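# Place the scoop hollow-up on the table beside the litter pan

## Task

Put the scoop down on the table top next to the litter pan so that it touches only the table, with its cupped side facing up, and leave it at rest without the robot holding it. Every other object must finish within about two centimetres of its starting spot and be rotated only a little.

## Robot and tools

Robot: two arms, left_arm and right_arm, each a six-joint arm ending in a two-finger parallel gripper. Both are mounted on the table edge. left_arm's base sits near (-0.017, +0.371, 0) m and right_arm's near (+0.028, -0.259, 0) m, each yawed slightly. The arm names do not match left and right in any camera image.

Scene frame: origin on the table surface midway between the arms. +x points forward over the table, +y toward left_arm's side, +z up. All printed gripper positions are in metres in this frame, with orientation as a wxyz quaternion. The printed hand position is an estimate and drifts from the truth, more when the arm is stretched far.

Gripper geometry: the fingers extend along the gripper's +z axis and close along its y axis. The reported end_effector_position is the point between the finger pads, roughly 1 cm short of the fingertips. A wrist camera mount sits on each gripper body and can bump into things.

Tool execute_actions, argument "actions": a list holding at most one item.
- Empty list []: no command; you get back the current state.
- Motion item {"rows": [...], "steps": n}: n is 1 to 15 control steps, each 1/30 s, with a default of 15. rows holds 1 to 15 rows. Row k is applied on step k. If there are fewer rows than steps, the final row is held for the remaining steps.
- Wait item {"steps": n} with no rows: n up to 300. It sends nothing new and returns once n steps have passed since the previous result, with your thinking time counted in.
- Optional "pictures": true or false, to include or skip the camera images.
A rejected call moves nothing.

Row layout: always exactly 14 numbers, covering both arms even when only one moves. Numbers 1-7 are left_arm and 8-14 are right_arm. For each arm the order is waist, shoulder, elbow, wrist pitch, wrist yaw, wrist roll, then gripper opening. The six joint values are absolute target angles in radians, on the same scale the Joint positions line uses. They are not offsets.

Joint ranges, per arm, in radians: waist -2.618 to 3.054; shoulder 0.000 to 3.142; elbow 0.000 to 3.142; wrist pitch -1.571 to 1.571; wrist yaw -1.571 to 1.571; wrist roll -2.094 to 2.094. The true stops can be up to 0.036 rad away from these in either direction.

A call is rejected if a target goes over 0.036 rad beyond a range end and also lies farther out than the joint's last reported angle. A target past the true stop is clipped to that stop, and the result then reports "joint sent to its limit". That note may refer to an earlier move that is still running. If the note is absent, it does not prove the joint has room left.

Gripper opening: a command value from -1 (closed) to +1 (fully open, about 0.094 m between the pads). Away from the two ends, the fingers are driven until grip_measured equals your value.

How the arms move: joints are speed-limited. On each step, a joint's target can lead its measured angle by at most 0.202 rad (waist), 0.258 (shoulder), 0.238 (elbow), 0.573 (wrist pitch) and 0.522 (wrist yaw and roll). If the targets would move a gripper more than 70 mm from where it is now, all of that arm's targets are pulled back toward the current angles. Distant goals therefore take several calls.

Friction can leave a joint up to about 0.031 rad short of its target. A change smaller than that may do nothing at all.

The arms keep heading toward the last row you sent while you think or wait. They stop pursuing it once everything has nearly stopped moving, or once any step is HELD. After that, only a new action makes them go farther or press harder. Fingers that are already opening or closing finish their motion.

Reading results:
- The state line shows each arm's gripper position and quaternion.
- Joint positions and Joint velocities give one block per arm: six joints in rad and rad/s, then the pad gap in m and m/s.
- grip_measured is the measured opening on the command scale. Each gripper's reading may be off by up to about 1 mm.
- "joint command not followed" means the clearance check changed or blocked some joint targets. The rest of the row still ran.
- HELD marks steps on which all or part of your row was not sent.
- "joint sent to its limit" is explained above.
- MOTOR HOT appears from 75 °C. At 90 °C the arm is stopped for 10 s. At 100 °C that arm goes limp and drops what it holds. OVER-TEMPERATURE FAULT reports any of these stops. Keep the time spent holding loads short.

Grasping: to keep hold of something, command an opening below grip_measured. About 0.03 below gives a firm grip; less gives a gentler one. Each pad pushes with roughly 50-62 N at most, and less on very thin parts under about 2 mm. Contact can spike briefly on first touch. Occasional disturbances may tug on a held part or nudge loose objects, so grip firmly enough.

Tool zoom_image: arguments "camera" (one of cam_head_left, cam_head_right, cam_high, cam_low, cam_left_wrist, cam_right_wrist) and "region" [x0, y0, x1, y1] in image pixels, with (0,0) at the top-left. The region can be at most 504 by 504. It returns an enlarged view of that camera's latest image. All images are 504x504. Calibration data (K, distortion, T_world_to_cam) is supplied for each camera and may be off by a few degrees or millimetres. Wrist camera poses follow the reported joints.

Tool read_manual: optional "section" ("licences"). It returns the licence text only and moves nothing.

Tool finished_scene: argument "scene", the number of the current scene. Call it only after the scoop has been released and is lying still, hollow side up, on the table beside the pan.

Things to avoid:
- Dropping or flinging the scoop.
- Knocking the pan or anything else out of place or off the table; anything off the table means failure.
- Pushing hard into objects or the table.
- Letting the two arms collide or press on each other, which can end the scene.
- Leaving the scoop supported by the gripper at the end.

Suggested order: look, locate the scoop and pan, approach from above with the gripper open, grasp the scoop, lift slightly, carry it to the table beside the pan, orient it cup-up, lower it gently, open the gripper, withdraw, confirm it is at rest, then finish.

Each tool is called after "Emit:" as name(argument=value, ...) on one line, values as JSON.

## Session

Emit:
execute_actions(actions=[])

Scene clock: 0.00 s of 4200.00 s.
left_arm: end_effector_position=(+0.4218, +0.6719, +0.1961) grip_measured=+1.000 end_effector_quat_wxyz=(+0.234, +0.395, +0.836, +0.300) | right_arm: end_effector_position=(+0.3272, -0.2368, +0.2940) grip_measured=+1.000 end_effector_quat_wxyz=(+0.216, +0.766, +0.590, +0.133)
Joint positions: left_arm=[ 0.823  1.913  1.707 -0.591  0.121  1.473  0.094] | right_arm=[ 0.308  1.43   1.76  -1.464  0.279  1.999  0.094]
Joint velocities: left_arm=[ 0.012  0.007  0.022 -0.066  0.037 -0.051  0.   ] | right_arm=[-0.002  0.012  0.012  0.066  0.081 -0.095  0.   ]
Motor temperatures (°C, as the motors report them): left_arm=[26 30 29 29 29 27] | right_arm=[28 27 29 28 25 28]
camera_calibration (this result's frames):
cam_left_wrist: T_world_to_cam=[[-0.640675, -0.28273, -0.713862, 0.601853], [-0.699423, 0.598474, 0.390687, -0.132573], [0.316769, 0.749595, -0.581175, -0.426126], [0, 0, 0, 1]] pos_world=[0.427851, 0.568925, 0.23378]
cam_right_wrist: T_world_to_cam=[[-0.754545, 0.492629, -0.433564, 0.487501], [0.259677, 0.830879, 0.492146, 0.00669781], [0.602685, 0.25876, -0.75486, 0.21128], [0, 0, 0, 1]] pos_world=[0.238767, -0.300393, 0.367554]

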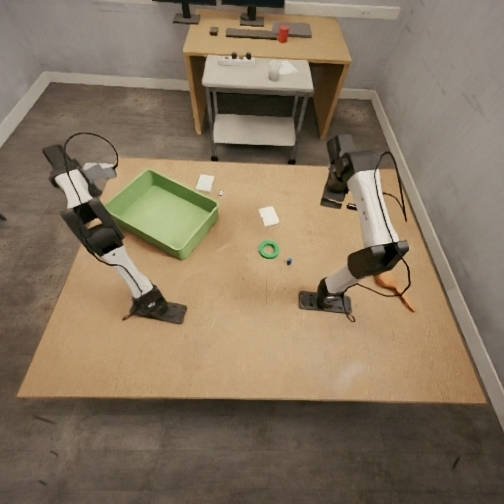

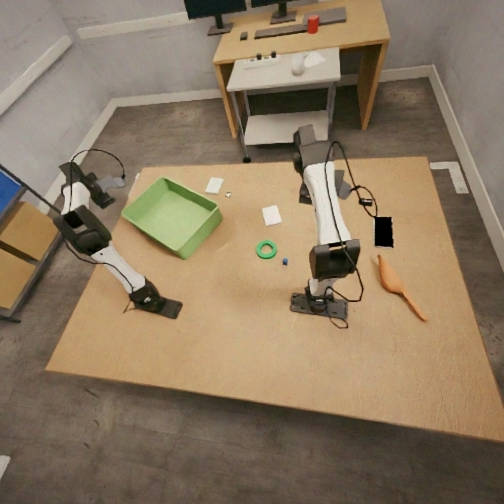

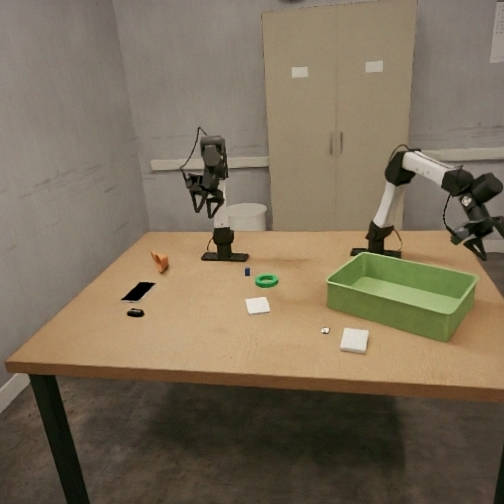

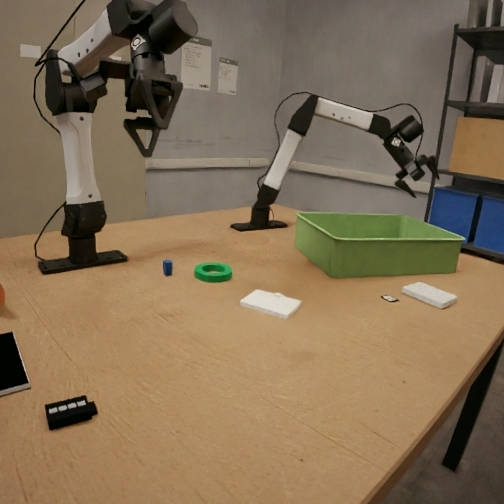

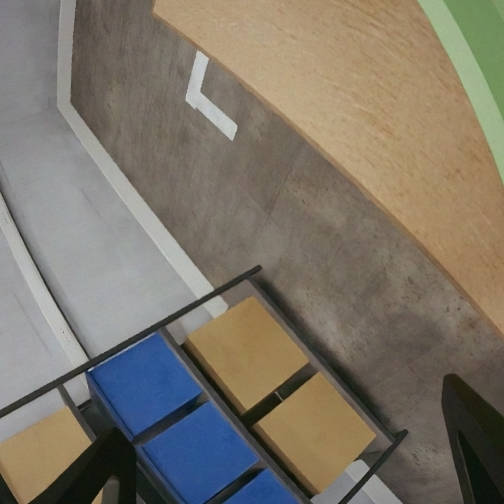

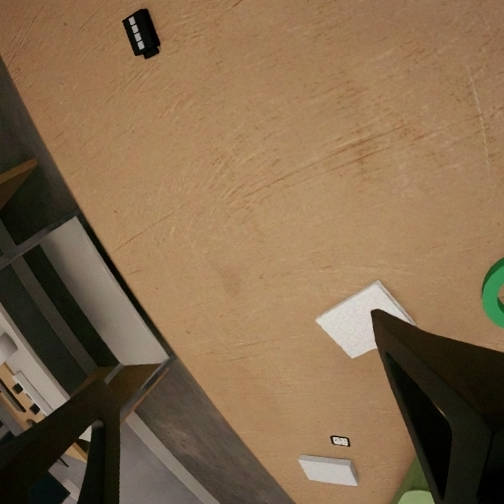

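Emit:
execute_actions(actions=[{"rows":[[0.823,1.913,1.707,-0.591,0.121,1.473,1,-1.37,1.654,1.22,-0.88,0,1.24,1]],"steps":15}], pictures=false)

Emit:
execute_actions(actions=[{"steps":45}])

Scene clock: 4.93 s of 4200.00 s.
left_arm: end_effector_position=(+0.4218, +0.6719, +0.1961) grip_measured=+1.000 end_effector_quat_wxyz=(+0.234, +0.395, +0.836, +0.300) | right_arm: end_effector_position=(+0.3234, -0.4096, +0.0765) grip_measured=+1.000 end_effector_quat_wxyz=(+0.073, +0.782, +0.619, +0.019)
Joint positions: left_arm=[ 0.823  1.913  1.707 -0.591  0.121  1.473  0.094] | right_arm=[-0.381  1.682  1.218 -0.957  0.028  1.343  0.094]
Joint velocities: left_arm=[-0.007 -0.017 -0.017 -0.007 -0.081  0.007  0.   ] | right_arm=[-2.122  0.1   -0.168  0.359 -0.212 -0.623  0.   ]
Motor temperatures (°C, as the motors report them): left_arm=[26 32 29 30 29 27] | right_arm=[28 27 29 28 25 28]
Steps of this call (steps 1 to 90: nothing new was sent; then 1.43 s passed at rest; steps 91 to 105: all 15 steps of this action). Readings (joint positions):
91: left_arm=[0.823 1.913 1.707 -0.591 0.121 1.473] | right_arm=[0.295 1.433 1.744 -1.437 0.258 1.964]
92: left_arm=[0.823 1.913 1.707 -0.591 0.121 1.473] | right_arm=[0.267 1.438 1.721 -1.393 0.236 1.921]
94: left_arm=[0.823 1.913 1.707 -0.591 0.121 1.473] | right_arm=[0.204 1.474 1.661 -1.305 0.198 1.831]
98: left_arm=[0.823 1.913 1.707 -0.591 0.121 1.473] | right_arm=[0.054 1.572 1.490 -1.129 0.124 1.620]
105: the state above

Scene clock: 6.43 s of 4200.00 s.
left_arm: end_effector_position=(+0.4218, +0.6719, +0.1961) grip_measured=+1.000 end_effector_quat_wxyz=(+0.234, +0.395, +0.836, +0.300) | right_arm: end_effector_position=(+0.0683, -0.6073, +0.0800) grip_measured=+1.000 end_effector_quat_wxyz=(+0.113, +0.970, +0.216, -0.015)
Joint positions: left_arm=[ 0.823  1.913  1.707 -0.591  0.121  1.473  0.094] | right_arm=[-1.376  1.681  1.216 -0.877  0.008  1.251  0.094]
Joint velocities: left_arm=[ 0.007 -0.022 -0.017  0.007 -0.007 -0.051  0.   ] | right_arm=[-0.012  0.002 -0.007  0.037  0.007 -0.037  0.   ]
Motor temperatures (°C, as the motors report them): left_arm=[26 32 30 30 29 27] | right_arm=[28 27 29 28 25 28]
Steps of this call (steps 1 to 45: the robot went on to your last target). Readings (joint positions):
1: left_arm=[0.823 1.913 1.707 -0.591 0.121 1.473] | right_arm=[-0.457 1.683 1.216 -0.947 0.022 1.324]
2: left_arm=[0.823 1.913 1.707 -0.591 0.121 1.473] | right_arm=[-0.533 1.682 1.216 -0.933 0.019 1.309]
4: left_arm=[0.823 1.913 1.707 -0.591 0.121 1.473] | right_arm=[-0.685 1.681 1.216 -0.907 0.014 1.287]
8: left_arm=[0.823 1.913 1.707 -0.591 0.121 1.473] | right_arm=[-0.990 1.681 1.216 -0.885 0.006 1.265]
45: the state above
All arms were judged still, so your last target was given up. Only a new action makes them travel on or press farther. Fingers that are still opening or closing keep moving.
camera_calibration (this result's frames):
cam_left_wrist: T_world_to_cam=[[-0.640675, -0.28273, -0.713862, 0.601853], [-0.699423, 0.598474, 0.390687, -0.132573], [0.316769, 0.749595, -0.581175, -0.426126], [0, 0, 0, 1]] pos_world=[0.427851, 0.568925, 0.23378]
cam_right_wrist: T_world_to_cam=[[-0.136869, 0.975314, -0.173292, 0.61193], [0.876422, 0.20076, 0.437698, 0.0666376], [0.461683, -0.0919697, -0.882264, 0.108457], [0, 0, 0, 1]] pos_world=[-0.0247214, -0.600227, 0.172563]

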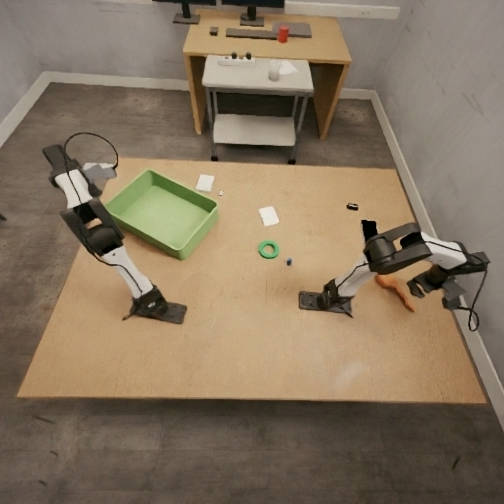

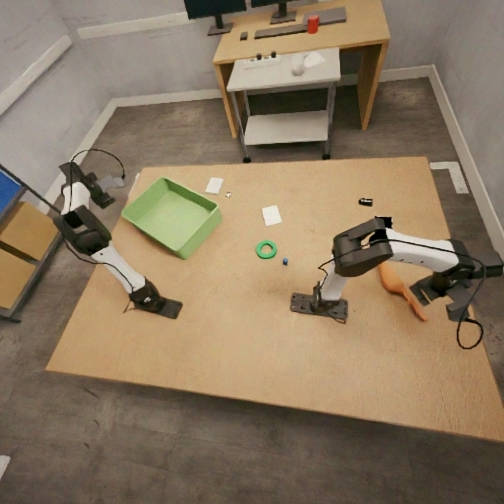

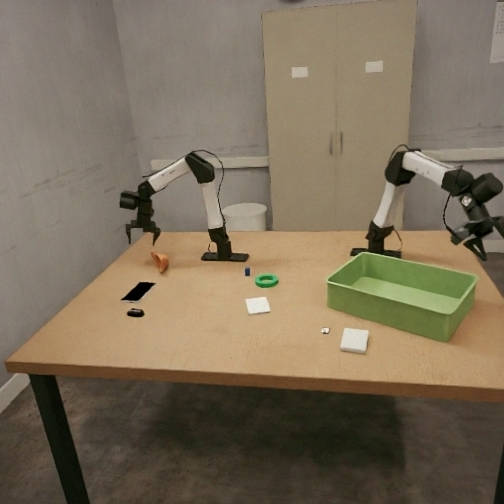

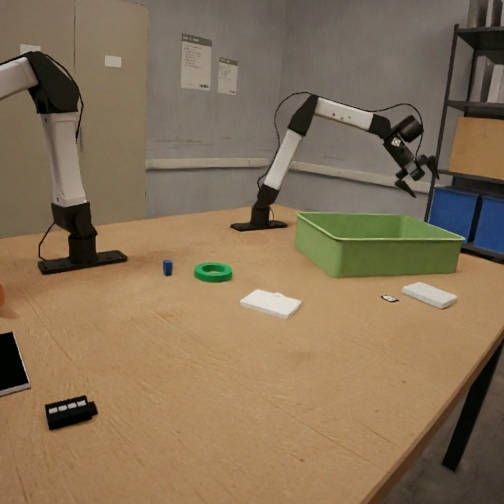

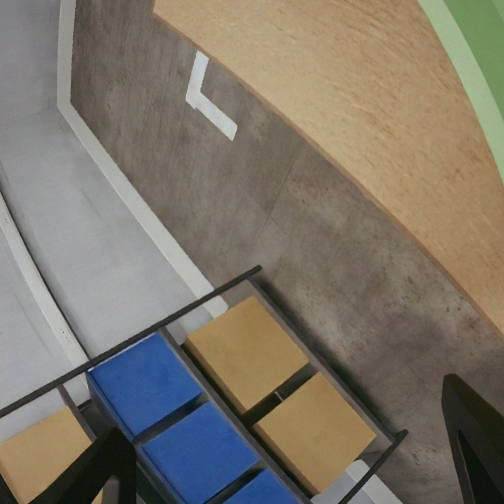

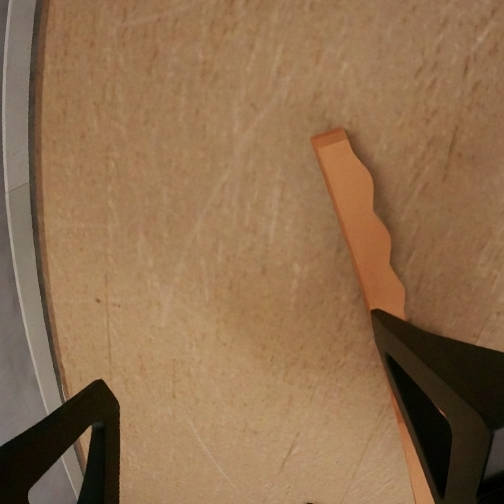

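Emit:
execute_actions(actions=[{"rows":[[0.823,1.913,1.707,-0.591,0.121,1.473,1,-1.39,1.76,1.06,-0.62,0,1.5,1]],"steps":15}])

Scene clock: 10.13 s of 4200.00 s.
left_arm: end_effector_position=(+0.4218, +0.6719, +0.1961) grip_measured=+1.000 end_effector_quat_wxyz=(+0.234, +0.395, +0.836, +0.300) | right_arm: end_effector_position=(+0.0668, -0.6116, +0.0272) grip_measured=+1.000 end_effector_quat_wxyz=(+0.122, +0.988, +0.100, -0.002)
Joint positions: left_arm=[ 0.823  1.913  1.707 -0.591  0.121  1.473  0.094] | right_arm=[-1.382  1.75   1.07  -0.647  0.007  1.482  0.094]
Joint velocities: left_arm=[-0.007 -0.012 -0.007  0.051  0.037 -0.037  0.   ] | right_arm=[ 0.002 -0.002 -0.002  0.037 -0.051  0.051  0.   ]
Motor temperatures (°C, as the motors report them): left_arm=[26 34 30 31 29 27] | right_arm=[28 28 30 28 25 28]
Steps of this call (steps 1 to 90: nothing new was sent; then 0.20 s passed at rest; steps 91 to 105: all 15 steps of this action). Readings (joint positions):
91: left_arm=[0.823 1.913 1.707 -0.591 0.121 1.473] | right_arm=[-1.376 1.684 1.191 -0.832 0.008 1.290]
92: left_arm=[0.823 1.913 1.707 -0.591 0.121 1.473] | right_arm=[-1.377 1.689 1.158 -0.779 0.008 1.330]
94: left_arm=[0.823 1.913 1.707 -0.591 0.121 1.473] | right_arm=[-1.381 1.722 1.106 -0.727 0.008 1.389]
98: left_arm=[0.823 1.913 1.707 -0.591 0.121 1.473] | right_arm=[-1.382 1.730 1.093 -0.651 0.007 1.448]
105: the state above
camera_calibration (this result's frames):
cam_left_wrist: T_world_to_cam=[[-0.640675, -0.28273, -0.713862, 0.601853], [-0.699423, 0.598474, 0.390687, -0.132573], [0.316769, 0.749595, -0.581175, -0.426126], [0, 0, 0, 1]] pos_world=[0.427851, 0.568925, 0.23378]
cam_right_wrist: T_world_to_cam=[[0.0995989, 0.977696, -0.184906, 0.592794], [0.873653, 0.00301681, 0.486541, -0.0302069], [0.476247, -0.210003, -0.853866, -0.0117428], [0, 0, 0, 1]] pos_world=[-0.0270588, -0.581947, 0.114281]

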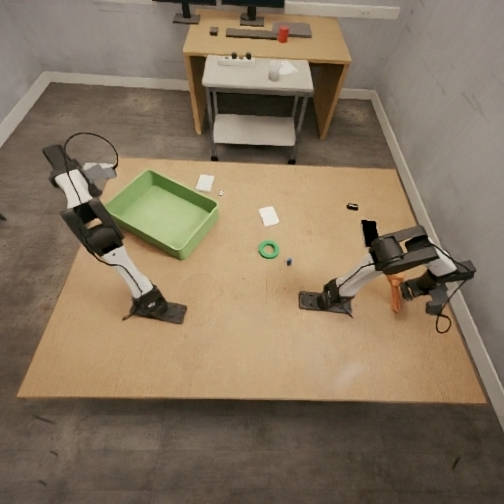

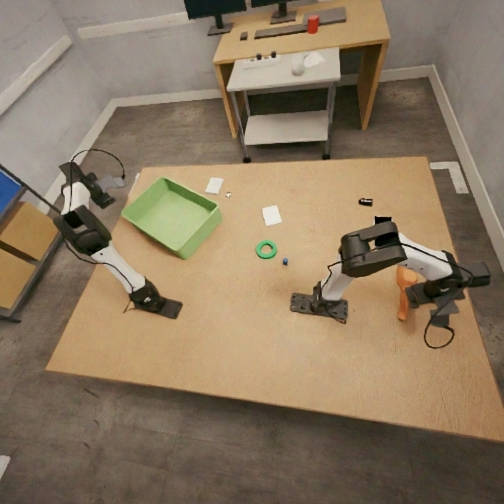

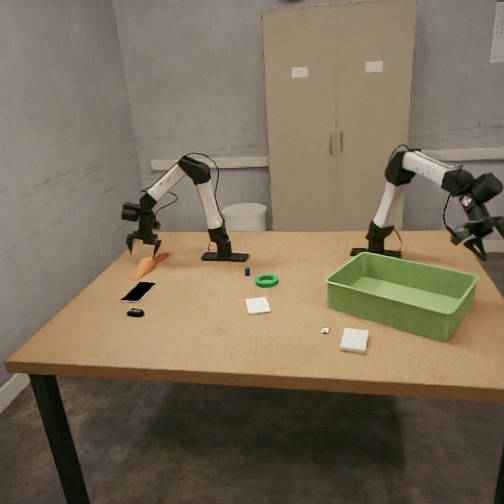

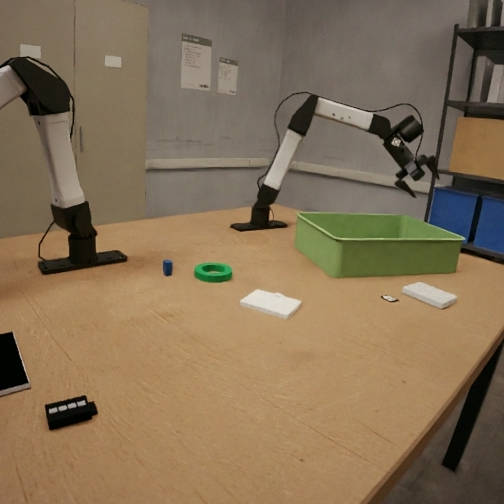

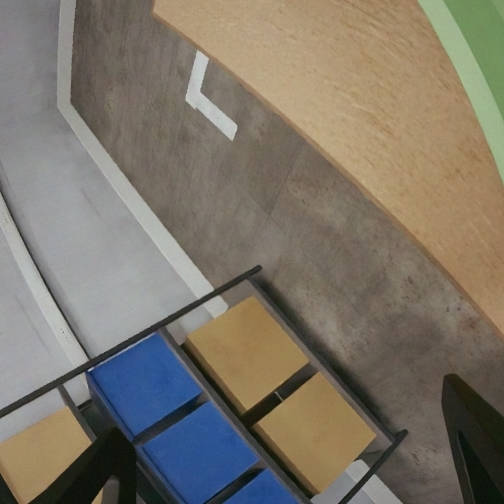

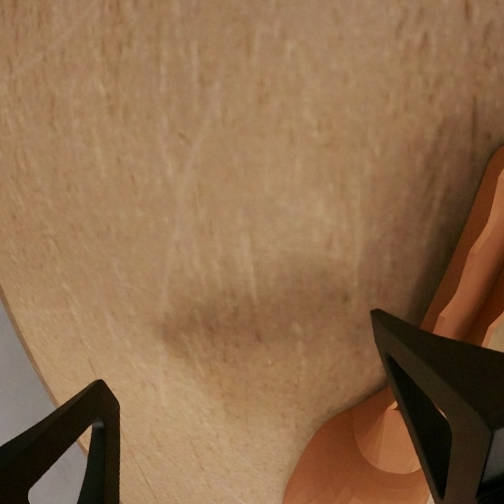

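Emit:
execute_actions(actions=[{"rows":[[0.823,1.913,1.707,-0.591,0.121,1.473,1,-1.39,1.3,1.3,-1.3,0,1.5,1]],"steps":15}])

Scene clock: 12.30 s of 4200.00 s.
left_arm: end_effector_position=(+0.4218, +0.6719, +0.1961) grip_measured=+1.000 end_effector_quat_wxyz=(+0.234, +0.395, +0.836, +0.300) | right_arm: end_effector_position=(+0.0580, -0.5323, +0.2019) grip_measured=+1.000 end_effector_quat_wxyz=(+0.180, +0.979, +0.094, +0.000)
Joint positions: left_arm=[ 0.823  1.913  1.707 -0.591  0.121  1.473  0.094] | right_arm=[-1.382  1.28   1.302 -1.231  0.006  1.492  0.094]
Joint velocities: left_arm=[-0.007  0.017  0.002 -0.007  0.037  0.037  0.   ] | right_arm=[-0.012  0.134  0.012 -0.593  0.037  0.022  0.   ]
Motor temperatures (°C, as the motors report them): left_arm=[26 34 30 31 29 27] | right_arm=[28 29 30 28 25 28]
Steps of this call (steps 1 to 15: the robot went on to your last target; steps 16 to 50: nothing new was sent; steps 51 to 65: all 15 steps of this action). Readings (joint positions):
51: left_arm=[0.823 1.913 1.707 -0.591 0.121 1.473] | right_arm=[-1.382 1.743 1.088 -0.689 0.006 1.491]
52: left_arm=[0.823 1.913 1.707 -0.591 0.121 1.473] | right_arm=[-1.382 1.725 1.112 -0.756 0.006 1.491]
54: left_arm=[0.823 1.913 1.707 -0.591 0.121 1.473] | right_arm=[-1.382 1.656 1.163 -0.868 0.006 1.491]
58: left_arm=[0.823 1.913 1.707 -0.591 0.121 1.473] | right_arm=[-1.382 1.459 1.243 -1.026 0.006 1.491]
65: the state above
camera_calibration (this result's frames):
cam_left_wrist: T_world_to_cam=[[-0.640675, -0.28273, -0.713862, 0.601853], [-0.699423, 0.598474, 0.390687, -0.132573], [0.316769, 0.749595, -0.581175, -0.426126], [0, 0, 0, 1]] pos_world=[0.427851, 0.568925, 0.23378]
cam_right_wrist: T_world_to_cam=[[0.111838, 0.94861, -0.296025, 0.554639], [0.865418, 0.0534371, 0.498193, -0.0827367], [0.48841, -0.311903, -0.814968, 0.0954539], [0, 0, 0, 1]] pos_world=[-0.0370487, -0.491943, 0.283198]

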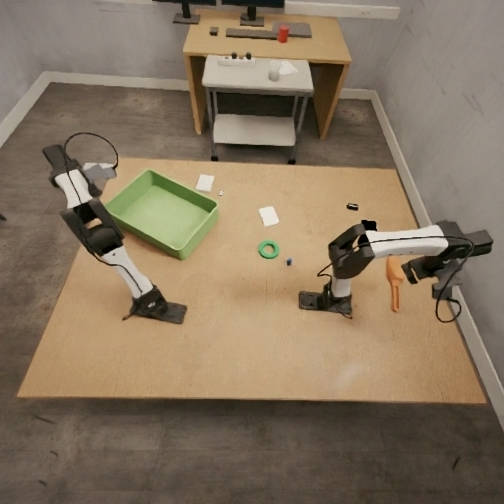

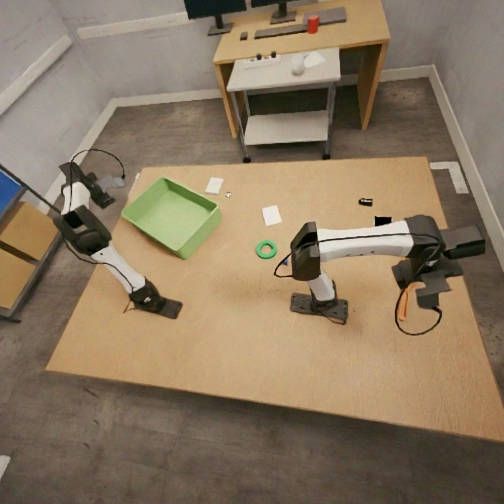

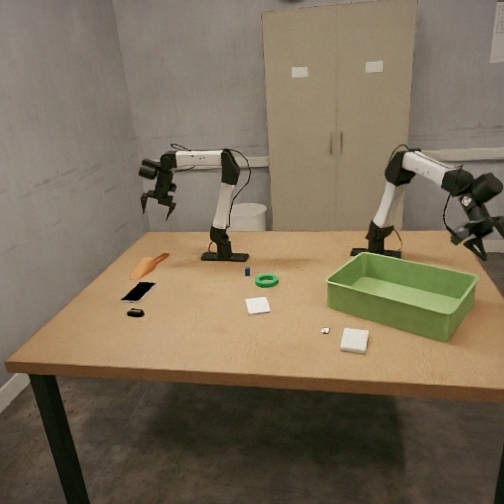

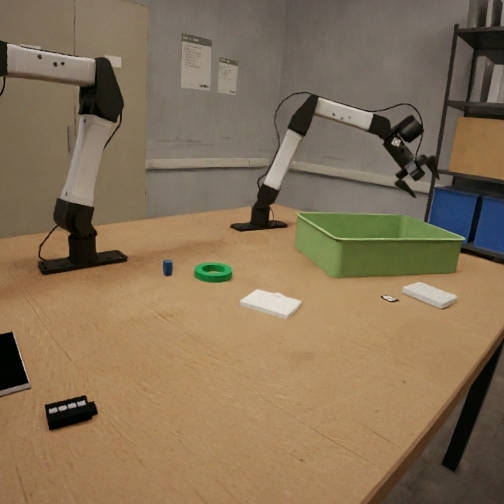

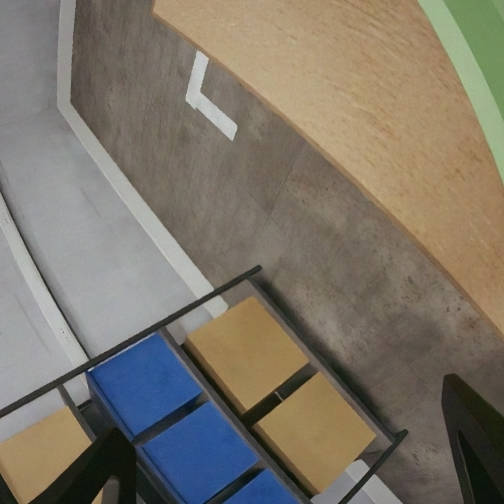

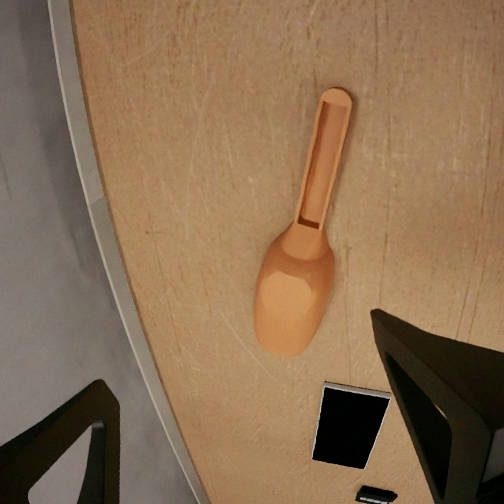

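Emit:
execute_actions(actions=[{"rows":[[0.823,1.913,1.707,-0.591,0.121,1.473,1,-1.41,1.6,1.0,-0.72,0,1.3,1]],"steps":15}])

Scene clock: 15.93 s of 4200.00 s.
left_arm: end_effector_position=(+0.4218, +0.6719, +0.1961) grip_measured=+1.000 end_effector_quat_wxyz=(+0.234, +0.395, +0.836, +0.300) | right_arm: end_effector_position=(+0.0554, -0.5627, +0.0372) grip_measured=+1.000 end_effector_quat_wxyz=(+0.077, +0.983, +0.169, -0.008)
Joint positions: left_arm=[ 0.823  1.913  1.707 -0.591  0.121  1.473  0.094] | right_arm=[-1.402  1.624  0.99  -0.781  0.005  1.323  0.094]
Joint velocities: left_arm=[-0.007  0.007  0.007 -0.037  0.037 -0.051  0.   ] | right_arm=[-0.002 -0.007 -0.002  0.344  0.037 -0.095  0.   ]
Motor temperatures (°C, as the motors report them): left_arm=[26 35 31 31 29 27] | right_arm=[28 29 30 28 25 28]
Steps of this call (steps 1 to 30: the robot went on to your last target; steps 31 to 94: nothing new was sent; steps 95 to 109: all 15 steps of this action). Readings (joint positions):
95: left_arm=[0.823 1.913 1.707 -0.591 0.121 1.473] | right_arm=[-1.383 1.290 1.285 -1.254 0.006 1.479]
96: left_arm=[0.823 1.913 1.707 -0.591 0.121 1.473] | right_arm=[-1.385 1.305 1.259 -1.202 0.006 1.463]
98: left_arm=[0.823 1.913 1.707 -0.591 0.121 1.473] | right_arm=[-1.388 1.371 1.192 -1.104 0.006 1.435]
102: left_arm=[0.823 1.913 1.707 -0.591 0.121 1.473] | right_arm=[-1.397 1.558 1.047 -0.901 0.006 1.370]
109: the state above
camera_calibration (this result's frames):
cam_left_wrist: T_world_to_cam=[[-0.640675, -0.28273, -0.713862, 0.601853], [-0.699423, 0.598474, 0.390687, -0.132573], [0.316769, 0.749595, -0.581175, -0.426126], [0, 0, 0, 1]] pos_world=[0.427851, 0.568925, 0.23378]
cam_right_wrist: T_world_to_cam=[[-0.0404819, 0.994062, -0.101002, 0.561853], [0.886117, 0.0824253, 0.456073, 0.019904], [0.46169, -0.0710368, -0.884192, 0.0926428], [0, 0, 0, 1]] pos_world=[-0.0376646, -0.553577, 0.129585]

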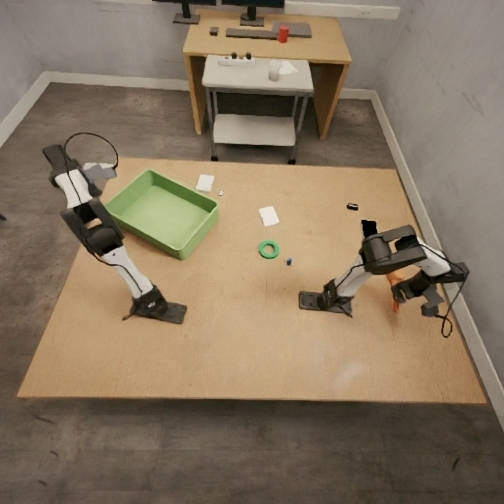

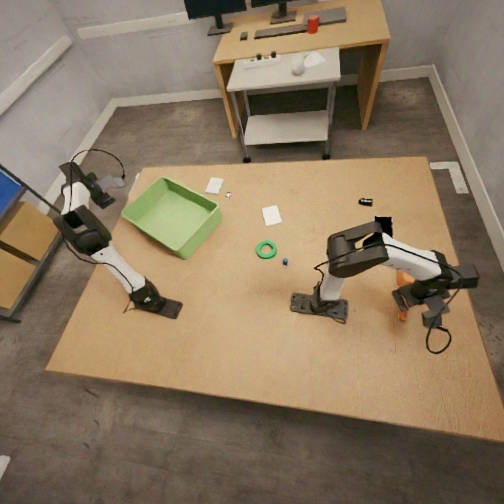

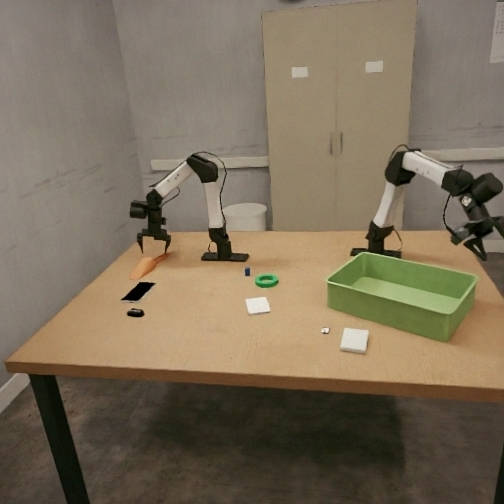

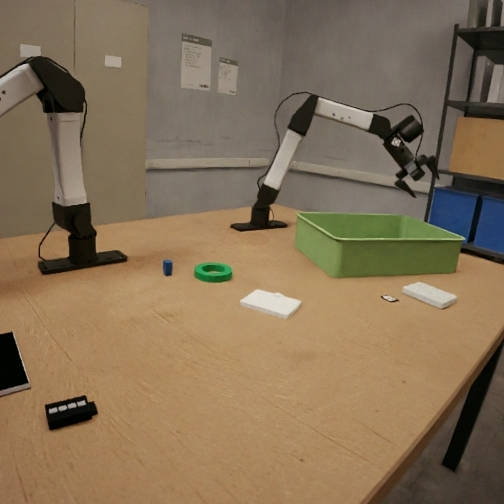

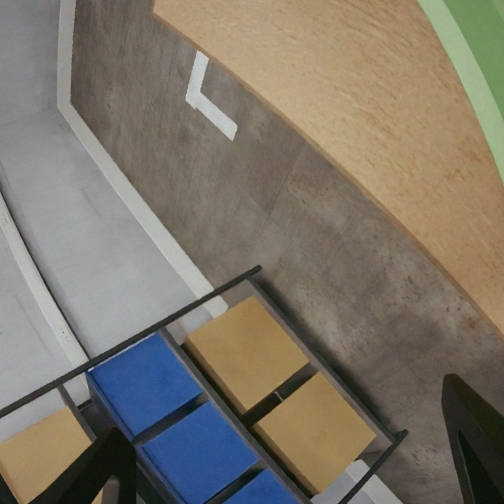

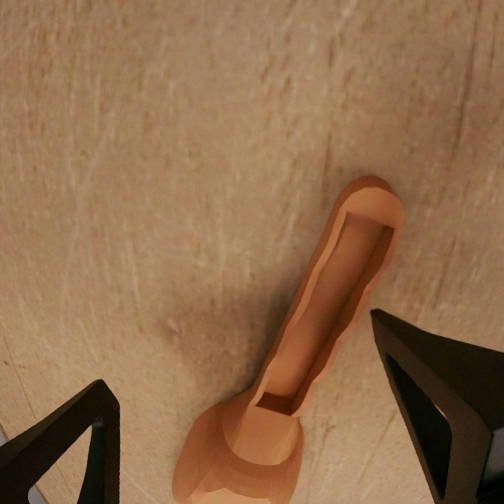

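Emit:
execute_actions(actions=[{"rows":[[0.823,1.913,1.707,-0.591,0.121,1.473,1,-1.41,1.6,1.0,-0.72,0,1.7,1]],"steps":10}], pictures=false)

Emit:
execute_actions(actions=[{"rows":[[0.823,1.913,1.707,-0.591,0.121,1.473,1,-1.41,1.7,0.86,-0.48,0,1.7,1]],"steps":15}], pictures=false)

Emit:
execute_actions(actions=[{"rows":[[0.823,1.913,1.707,-0.591,0.121,1.473,1,-1.41,1.7,0.86,-0.48,0,1.7,-1]],"steps":15}], pictures=false)

Scene clock: 19.13 s of 4200.00 s.
left_arm: end_effector_position=(+0.4218, +0.6719, +0.1961) grip_measured=+1.000 end_effector_quat_wxyz=(+0.234, +0.395, +0.836, +0.300) | right_arm: end_effector_position=(+0.0563, -0.5723, +0.0389) grip_measured=+1.000 end_effector_quat_wxyz=(+0.097, +0.995, +0.007, +0.006)
Joint positions: left_arm=[ 0.823  1.913  1.707 -0.591  0.121  1.473  0.094] | right_arm=[-1.402  1.624  0.99  -0.742  0.005  1.649  0.094]
Joint velocities: left_arm=[ 0.002 -0.007  0.012  0.022 -0.051 -0.022  0.   ] | right_arm=[-0.007  0.012  0.017  0.037  0.051  0.212  0.   ]
Motor temperatures (°C, as the motors report them): left_arm=[26 36 31 31 29 27] | right_arm=[28 29 31 28 25 28]
Steps of this call (steps 1 to 30: the robot went on to your last target; steps 31 to 86: nothing new was sent; steps 87 to 96: all 10 steps of this action). Readings (joint positions):
87: left_arm=[0.823 1.913 1.707 -0.591 0.121 1.473] | right_arm=[-1.402 1.624 0.990 -0.742 0.005 1.373]
88: left_arm=[0.823 1.913 1.707 -0.591 0.121 1.473] | right_arm=[-1.402 1.624 0.990 -0.742 0.005 1.437]
90: left_arm=[0.823 1.913 1.707 -0.591 0.121 1.473] | right_arm=[-1.402 1.624 0.990 -0.742 0.005 1.529]
94: left_arm=[0.823 1.913 1.707 -0.591 0.121 1.473] | right_arm=[-1.402 1.624 0.990 -0.742 0.005 1.625]
96: the state above

Scene clock: 19.63 s of 4200.00 s.
left_arm: end_effector_position=(+0.4218, +0.6719, +0.1961) grip_measured=+1.000 end_effector_quat_wxyz=(+0.234, +0.395, +0.836, +0.300) | right_arm: end_effector_position=(+0.0564, -0.5827, +0.0189) grip_measured=+1.000 end_effector_quat_wxyz=(+0.127, +0.992, -0.011, +0.011)
Joint positions: left_arm=[ 0.823  1.913  1.707 -0.591  0.121  1.473  0.094] | right_arm=[-1.405  1.649  0.914 -0.579  0.004  1.683  0.094]
Joint velocities: left_arm=[-0.007 -0.002  0.022 -0.037 -0.066  0.007  0.   ] | right_arm=[-0.007 -0.002  0.007  0.007  0.022  0.007  0.   ]
Motor temperatures (°C, as the motors report them): left_arm=[26 37 31 32 29 27] | right_arm=[28 29 31 28 25 28]
Steps of this call (steps 1 to 15: all 15 steps of this action). Readings (joint positions):
1: left_arm=[0.823 1.913 1.707 -0.591 0.121 1.473] | right_arm=[-1.402 1.627 0.969 -0.700 0.005 1.657]
2: left_arm=[0.823 1.913 1.707 -0.591 0.121 1.473] | right_arm=[-1.402 1.634 0.941 -0.646 0.005 1.664]
4: left_arm=[0.823 1.913 1.707 -0.591 0.121 1.473] | right_arm=[-1.403 1.649 0.916 -0.591 0.004 1.674]
8: left_arm=[0.823 1.913 1.707 -0.591 0.121 1.473] | right_arm=[-1.404 1.649 0.914 -0.579 0.004 1.681]
15: the state above

Scene clock: 20.13 s of 4200.00 s.
left_arm: end_effector_position=(+0.4218, +0.6719, +0.1961) grip_measured=+1.000 end_effector_quat_wxyz=(+0.234, +0.395, +0.836, +0.300) | right_arm: end_effector_position=(+0.0569, -0.5864, +0.0101) grip_measured=-0.953 end_effector_quat_wxyz=(+0.138, +0.990, -0.015, +0.013)
Joint positions: left_arm=[ 0.823  1.913  1.707 -0.591  0.121  1.473  0.094] | right_arm=[-1.405  1.665  0.884 -0.511  0.003  1.69   0.002]
Joint velocities: left_arm=[ 0.002 -0.012 -0.002  0.037 -0.007 -0.007  0.   ] | right_arm=[ 0.002  0.002 -0.012 -0.095  0.022 -0.022 -0.   ]
Motor temperatures (°C, as the motors report them): left_arm=[26 37 31 32 29 27] | right_arm=[28 29 31 28 25 28]
Steps of this call (steps 1 to 15: all 15 steps of this action). Readings (joint positions):
1: left_arm=[0.823 1.913 1.707 -0.591 0.121 1.473] | right_arm=[-1.405 1.649 0.912 -0.573 0.004 1.684]
2: left_arm=[0.823 1.913 1.707 -0.591 0.121 1.473] | right_arm=[-1.405 1.652 0.906 -0.561 0.004 1.685]
4: left_arm=[0.823 1.913 1.707 -0.591 0.121 1.473] | right_arm=[-1.405 1.656 0.895 -0.545 0.004 1.687]
8: left_arm=[0.823 1.913 1.707 -0.591 0.121 1.473] | right_arm=[-1.405 1.668 0.884 -0.525 0.005 1.689]
15: the state above

Emit:
execute_actions(actions=[{"rows":[[0.823,1.913,1.707,-0.591,0.121,1.473,1,-1.41,1.4,1.1,-1.0,0,1.7,-1]],"steps":15}])

Scene clock: 22.20 s of 4200.00 s.
left_arm: end_effector_position=(+0.4218, +0.6719, +0.1961) grip_measured=+1.000 end_effector_quat_wxyz=(+0.234, +0.395, +0.836, +0.300) | right_arm: end_effector_position=(+0.0544, -0.5596, +0.1280) grip_measured=-0.964 end_effector_quat_wxyz=(+0.158, +0.987, -0.015, +0.015)
Joint positions: left_arm=[ 0.823  1.913  1.707 -0.591  0.121  1.473  0.094] | right_arm=[-1.405  1.39   1.103 -0.965  0.003  1.69   0.002]
Joint velocities: left_arm=[-0.017  0.002  0.002 -0.037 -0.051  0.066  0.   ] | right_arm=[ 0.002 -0.002 -0.002 -0.198  0.081  0.022 -0.   ]
Motor temperatures (°C, as the motors report them): left_arm=[26 37 32 32 29 27] | right_arm=[28 29 31 29 25 28]
Steps of this call (steps 1 to 15: the robot went on to your last target; steps 16 to 47: nothing new was sent; steps 48 to 62: all 15 steps of this action). Readings (joint positions):
48: left_arm=[0.823 1.913 1.707 -0.591 0.121 1.473] | right_arm=[-1.405 1.650 0.906 -0.557 0.002 1.690]
49: left_arm=[0.823 1.913 1.707 -0.591 0.121 1.473] | right_arm=[-1.405 1.623 0.933 -0.622 0.003 1.690]
51: left_arm=[0.823 1.913 1.707 -0.591 0.121 1.473] | right_arm=[-1.405 1.540 0.996 -0.732 0.003 1.690]
55: left_arm=[0.823 1.913 1.707 -0.591 0.121 1.473] | right_arm=[-1.405 1.400 1.096 -0.861 0.003 1.690]
62: the state above
camera_calibration (this result's frames):
cam_left_wrist: T_world_to_cam=[[-0.640675, -0.28273, -0.713862, 0.601853], [-0.699423, 0.598474, 0.390687, -0.132573], [0.316769, 0.749595, -0.581175, -0.426126], [0, 0, 0, 1]] pos_world=[0.427851, 0.568925, 0.23378]
cam_right_wrist: T_world_to_cam=[[0.325322, 0.915545, -0.236521, 0.521376], [0.821455, -0.149734, 0.550265, -0.159321], [0.468377, -0.373305, -0.800791, -0.00659646], [0, 0, 0, 1]] pos_world=[-0.0356502, -0.503661, 0.205703]

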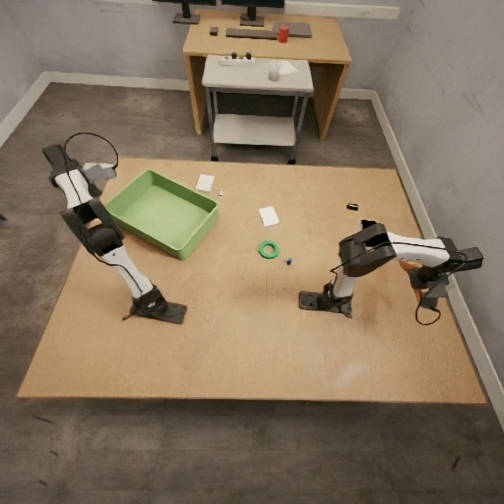

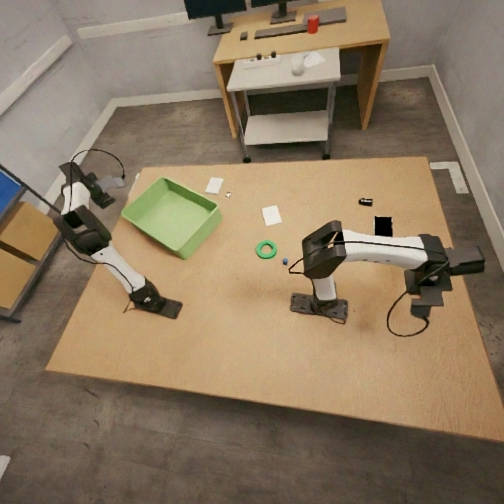

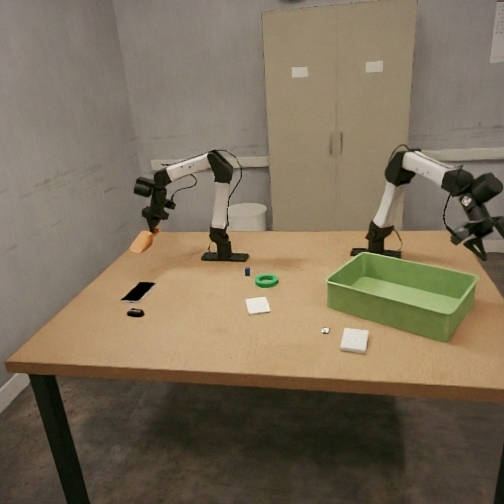

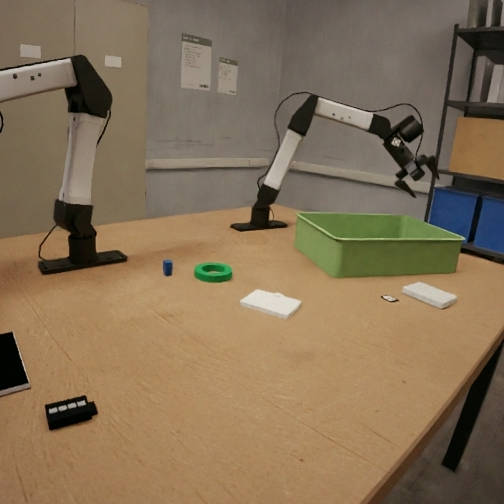

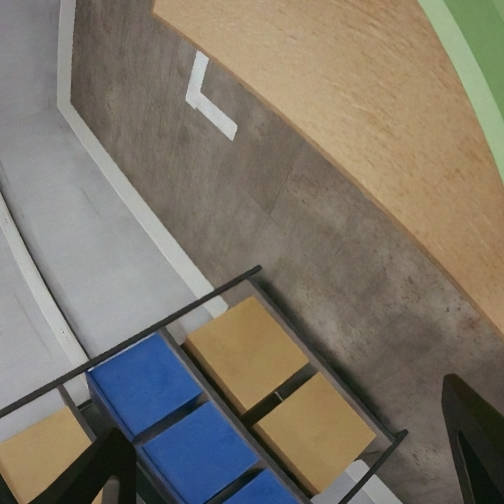

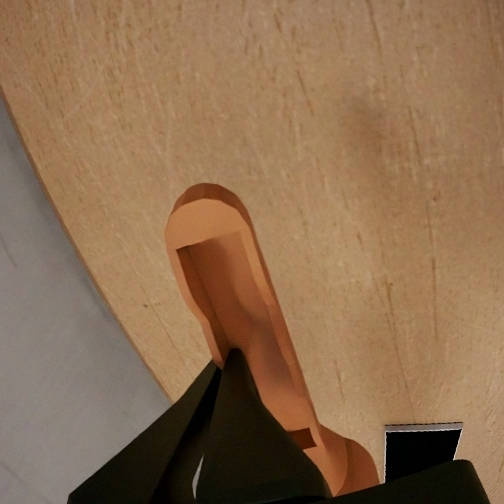

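Emit:
execute_actions(actions=[{"rows":[[0.823,1.913,1.707,-0.591,0.121,1.473,1,1.74,1.4,1.1,-1.0,0,-0.15,-1]],"steps":15}], pictures=false)

Emit:
execute_actions(actions=[{"steps":60}], pictures=false)

Emit:
execute_actions(actions=[{"rows":[[0.823,1.913,1.707,-0.591,0.121,1.473,1,1.74,1.78,1.02,-0.55,0,-0.15,-1]],"steps":15}])

Scene clock: 30.13 s of 4200.00 s.
left_arm: end_effector_position=(+0.4218, +0.6719, +0.1961) grip_measured=+1.000 end_effector_quat_wxyz=(+0.234, +0.395, +0.836, +0.300) | right_arm: end_effector_position=(+0.2998, -0.3755, +0.1261) grip_measured=-0.964 end_effector_quat_wxyz=(+0.146, +0.304, +0.941, -0.015)
Joint positions: left_arm=[ 0.823  1.913  1.707 -0.591  0.121  1.473  0.094] | right_arm=[-0.327  1.39   1.103 -0.99   0.003  0.222  0.002]
Joint velocities: left_arm=[-0.007  0.007 -0.017  0.007 -0.007  0.022  0.   ] | right_arm=[ 2.142 -0.012 -0.002  0.022 -0.11  -2.542  0.001]
Motor temperatures (°C, as the motors report them): left_arm=[26 39 32 32 29 27] | right_arm=[28 29 31 29 25 28]
Steps of this call (steps 1 to 30: the robot went on to your last target; steps 31 to 100: nothing new was sent; then 4.10 s passed at rest; steps 101 to 115: all 15 steps of this action). Readings (joint positions):
101: left_arm=[0.823 1.913 1.707 -0.591 0.121 1.473] | right_arm=[-1.378 1.390 1.103 -0.990 0.017 1.609]
102: left_arm=[0.823 1.913 1.707 -0.591 0.121 1.473] | right_arm=[-1.318 1.390 1.103 -0.990 0.023 1.508]
104: left_arm=[0.823 1.913 1.707 -0.591 0.121 1.473] | right_arm=[-1.169 1.390 1.103 -0.990 0.019 1.309]
108: left_arm=[0.823 1.913 1.707 -0.591 0.121 1.473] | right_arm=[-0.863 1.390 1.103 -0.990 0.011 0.910]
115: the state above

Scene clock: 32.13 s of 4200.00 s.
left_arm: end_effector_position=(+0.4218, +0.6719, +0.1961) grip_measured=+1.000 end_effector_quat_wxyz=(+0.234, +0.395, +0.836, +0.300) | right_arm: end_effector_position=(-0.0044, +0.0351, +0.1262) grip_measured=-0.963 end_effector_quat_wxyz=(-0.101, +0.780, -0.608, -0.107)
Joint positions: left_arm=[ 0.823  1.913  1.707 -0.591  0.121  1.473  0.094] | right_arm=[ 1.748  1.39   1.103 -0.99  -0.014 -0.143  0.002]
Joint velocities: left_arm=[ 0.002 -0.017  0.002 -0.066  0.066 -0.081  0.   ] | right_arm=[-0.007  0.002 -0.002 -0.037 -0.022  0.081  0.001]
Motor temperatures (°C, as the motors report them): left_arm=[26 39 33 32 29 27] | right_arm=[28 29 31 29 25 28]
Steps of this call (steps 1 to 45: the robot went on to your last target; steps 46 to 60: nothing new was sent). Readings (joint positions):
1: left_arm=[0.823 1.913 1.707 -0.591 0.121 1.473] | right_arm=[-0.250 1.390 1.103 -0.990 0.003 0.148]
2: left_arm=[0.823 1.913 1.707 -0.591 0.121 1.473] | right_arm=[-0.173 1.390 1.103 -0.990 0.003 0.090]
4: left_arm=[0.823 1.913 1.707 -0.591 0.121 1.473] | right_arm=[-0.020 1.390 1.103 -0.990 0.001 0.006]
8: left_arm=[0.823 1.913 1.707 -0.591 0.121 1.473] | right_arm=[0.287 1.390 1.103 -0.990 0.000 -0.081]
60: the state above
All arms were judged still, so your last target was given up. Only a new action makes them travel on or press farther. Fingers that are still opening or closing keep moving.

Scene clock: 32.63 s of 4200.00 s.
left_arm: end_effector_position=(+0.4218, +0.6719, +0.1961) grip_measured=+1.000 end_effector_quat_wxyz=(+0.234, +0.395, +0.836, +0.300) | right_arm: end_effector_position=(-0.0084, +0.0849, +0.0094) grip_measured=-0.966 end_effector_quat_wxyz=(-0.071, +0.784, -0.612, -0.074)
Joint positions: left_arm=[ 0.823  1.913  1.707 -0.591  0.121  1.473  0.094] | right_arm=[ 1.748  1.779  1.036 -0.622 -0.008 -0.143  0.002]
Joint velocities: left_arm=[-0.002  0.007 -0.002 -0.037  0.022  0.007  0.   ] | right_arm=[-0.002 -0.012 -0.002 -0.095  0.007  0.007  0.001]
Motor temperatures (°C, as the motors report them): left_arm=[26 39 33 32 29 27] | right_arm=[28 29 31 29 25 28]
Steps of this call (steps 1 to 15: all 15 steps of this action). Readings (joint positions):
1: left_arm=[0.823 1.913 1.707 -0.591 0.121 1.473] | right_arm=[1.748 1.405 1.098 -0.963 -0.014 -0.143]
2: left_arm=[0.823 1.913 1.707 -0.591 0.121 1.473] | right_arm=[1.748 1.439 1.093 -0.912 -0.014 -0.143]
4: left_arm=[0.823 1.913 1.707 -0.591 0.121 1.473] | right_arm=[1.748 1.551 1.083 -0.805 -0.014 -0.143]
8: left_arm=[0.823 1.913 1.707 -0.591 0.121 1.473] | right_arm=[1.748 1.774 1.042 -0.662 -0.010 -0.143]
15: the state above
camera_calibration (this result's frames):
cam_left_wrist: T_world_to_cam=[[-0.640675, -0.28273, -0.713862, 0.601853], [-0.699423, 0.598474, 0.390687, -0.132573], [0.316769, 0.749595, -0.581175, -0.426126], [0, 0, 0, 1]] pos_world=[0.427851, 0.568925, 0.23378]
cam_right_wrist: T_world_to_cam=[[0.998012, -0.061652, 0.0131052, 0.00994578], [-0.0629066, -0.961325, 0.268136, 0.118093], [-0.00393278, -0.268427, -0.963292, 0.157084], [0, 0, 0, 1]] pos_world=[-0.00187941, 0.156304, 0.119522]

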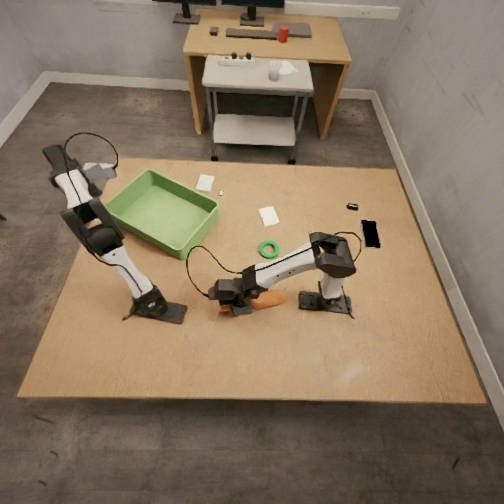

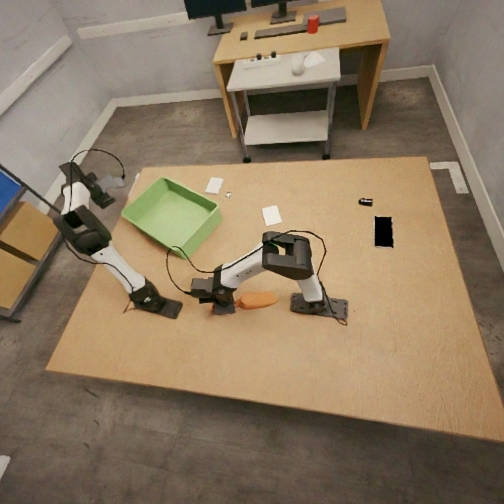

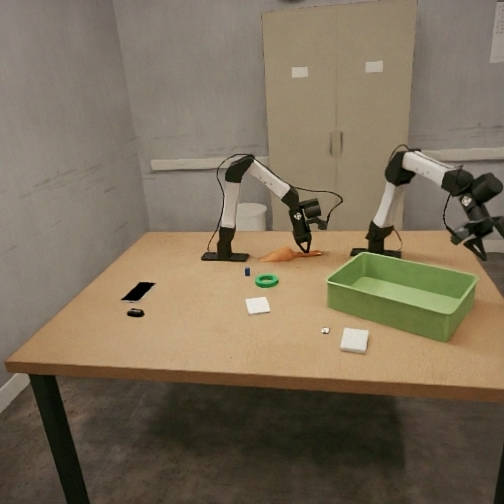

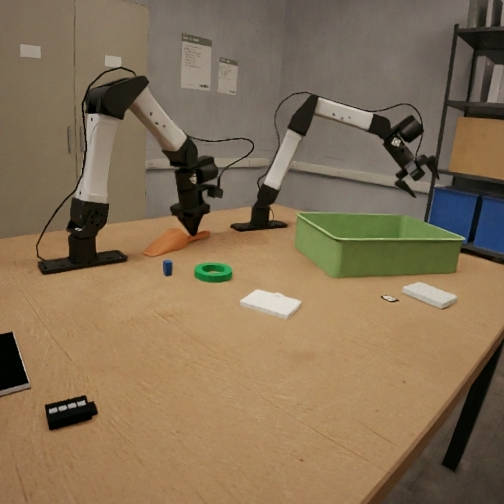

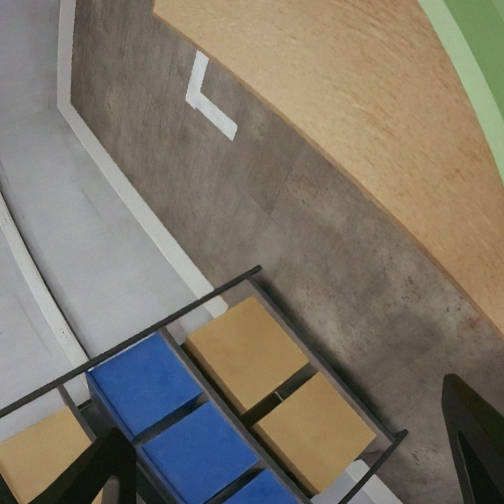

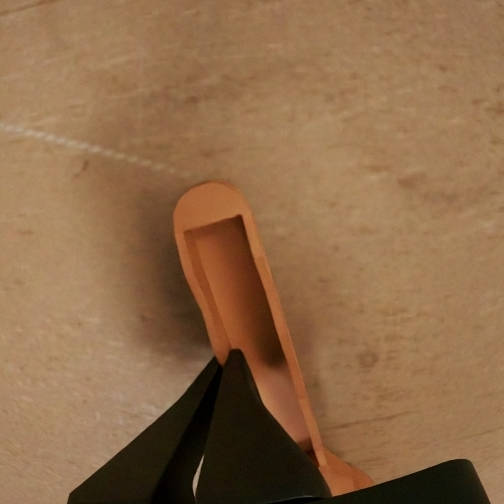

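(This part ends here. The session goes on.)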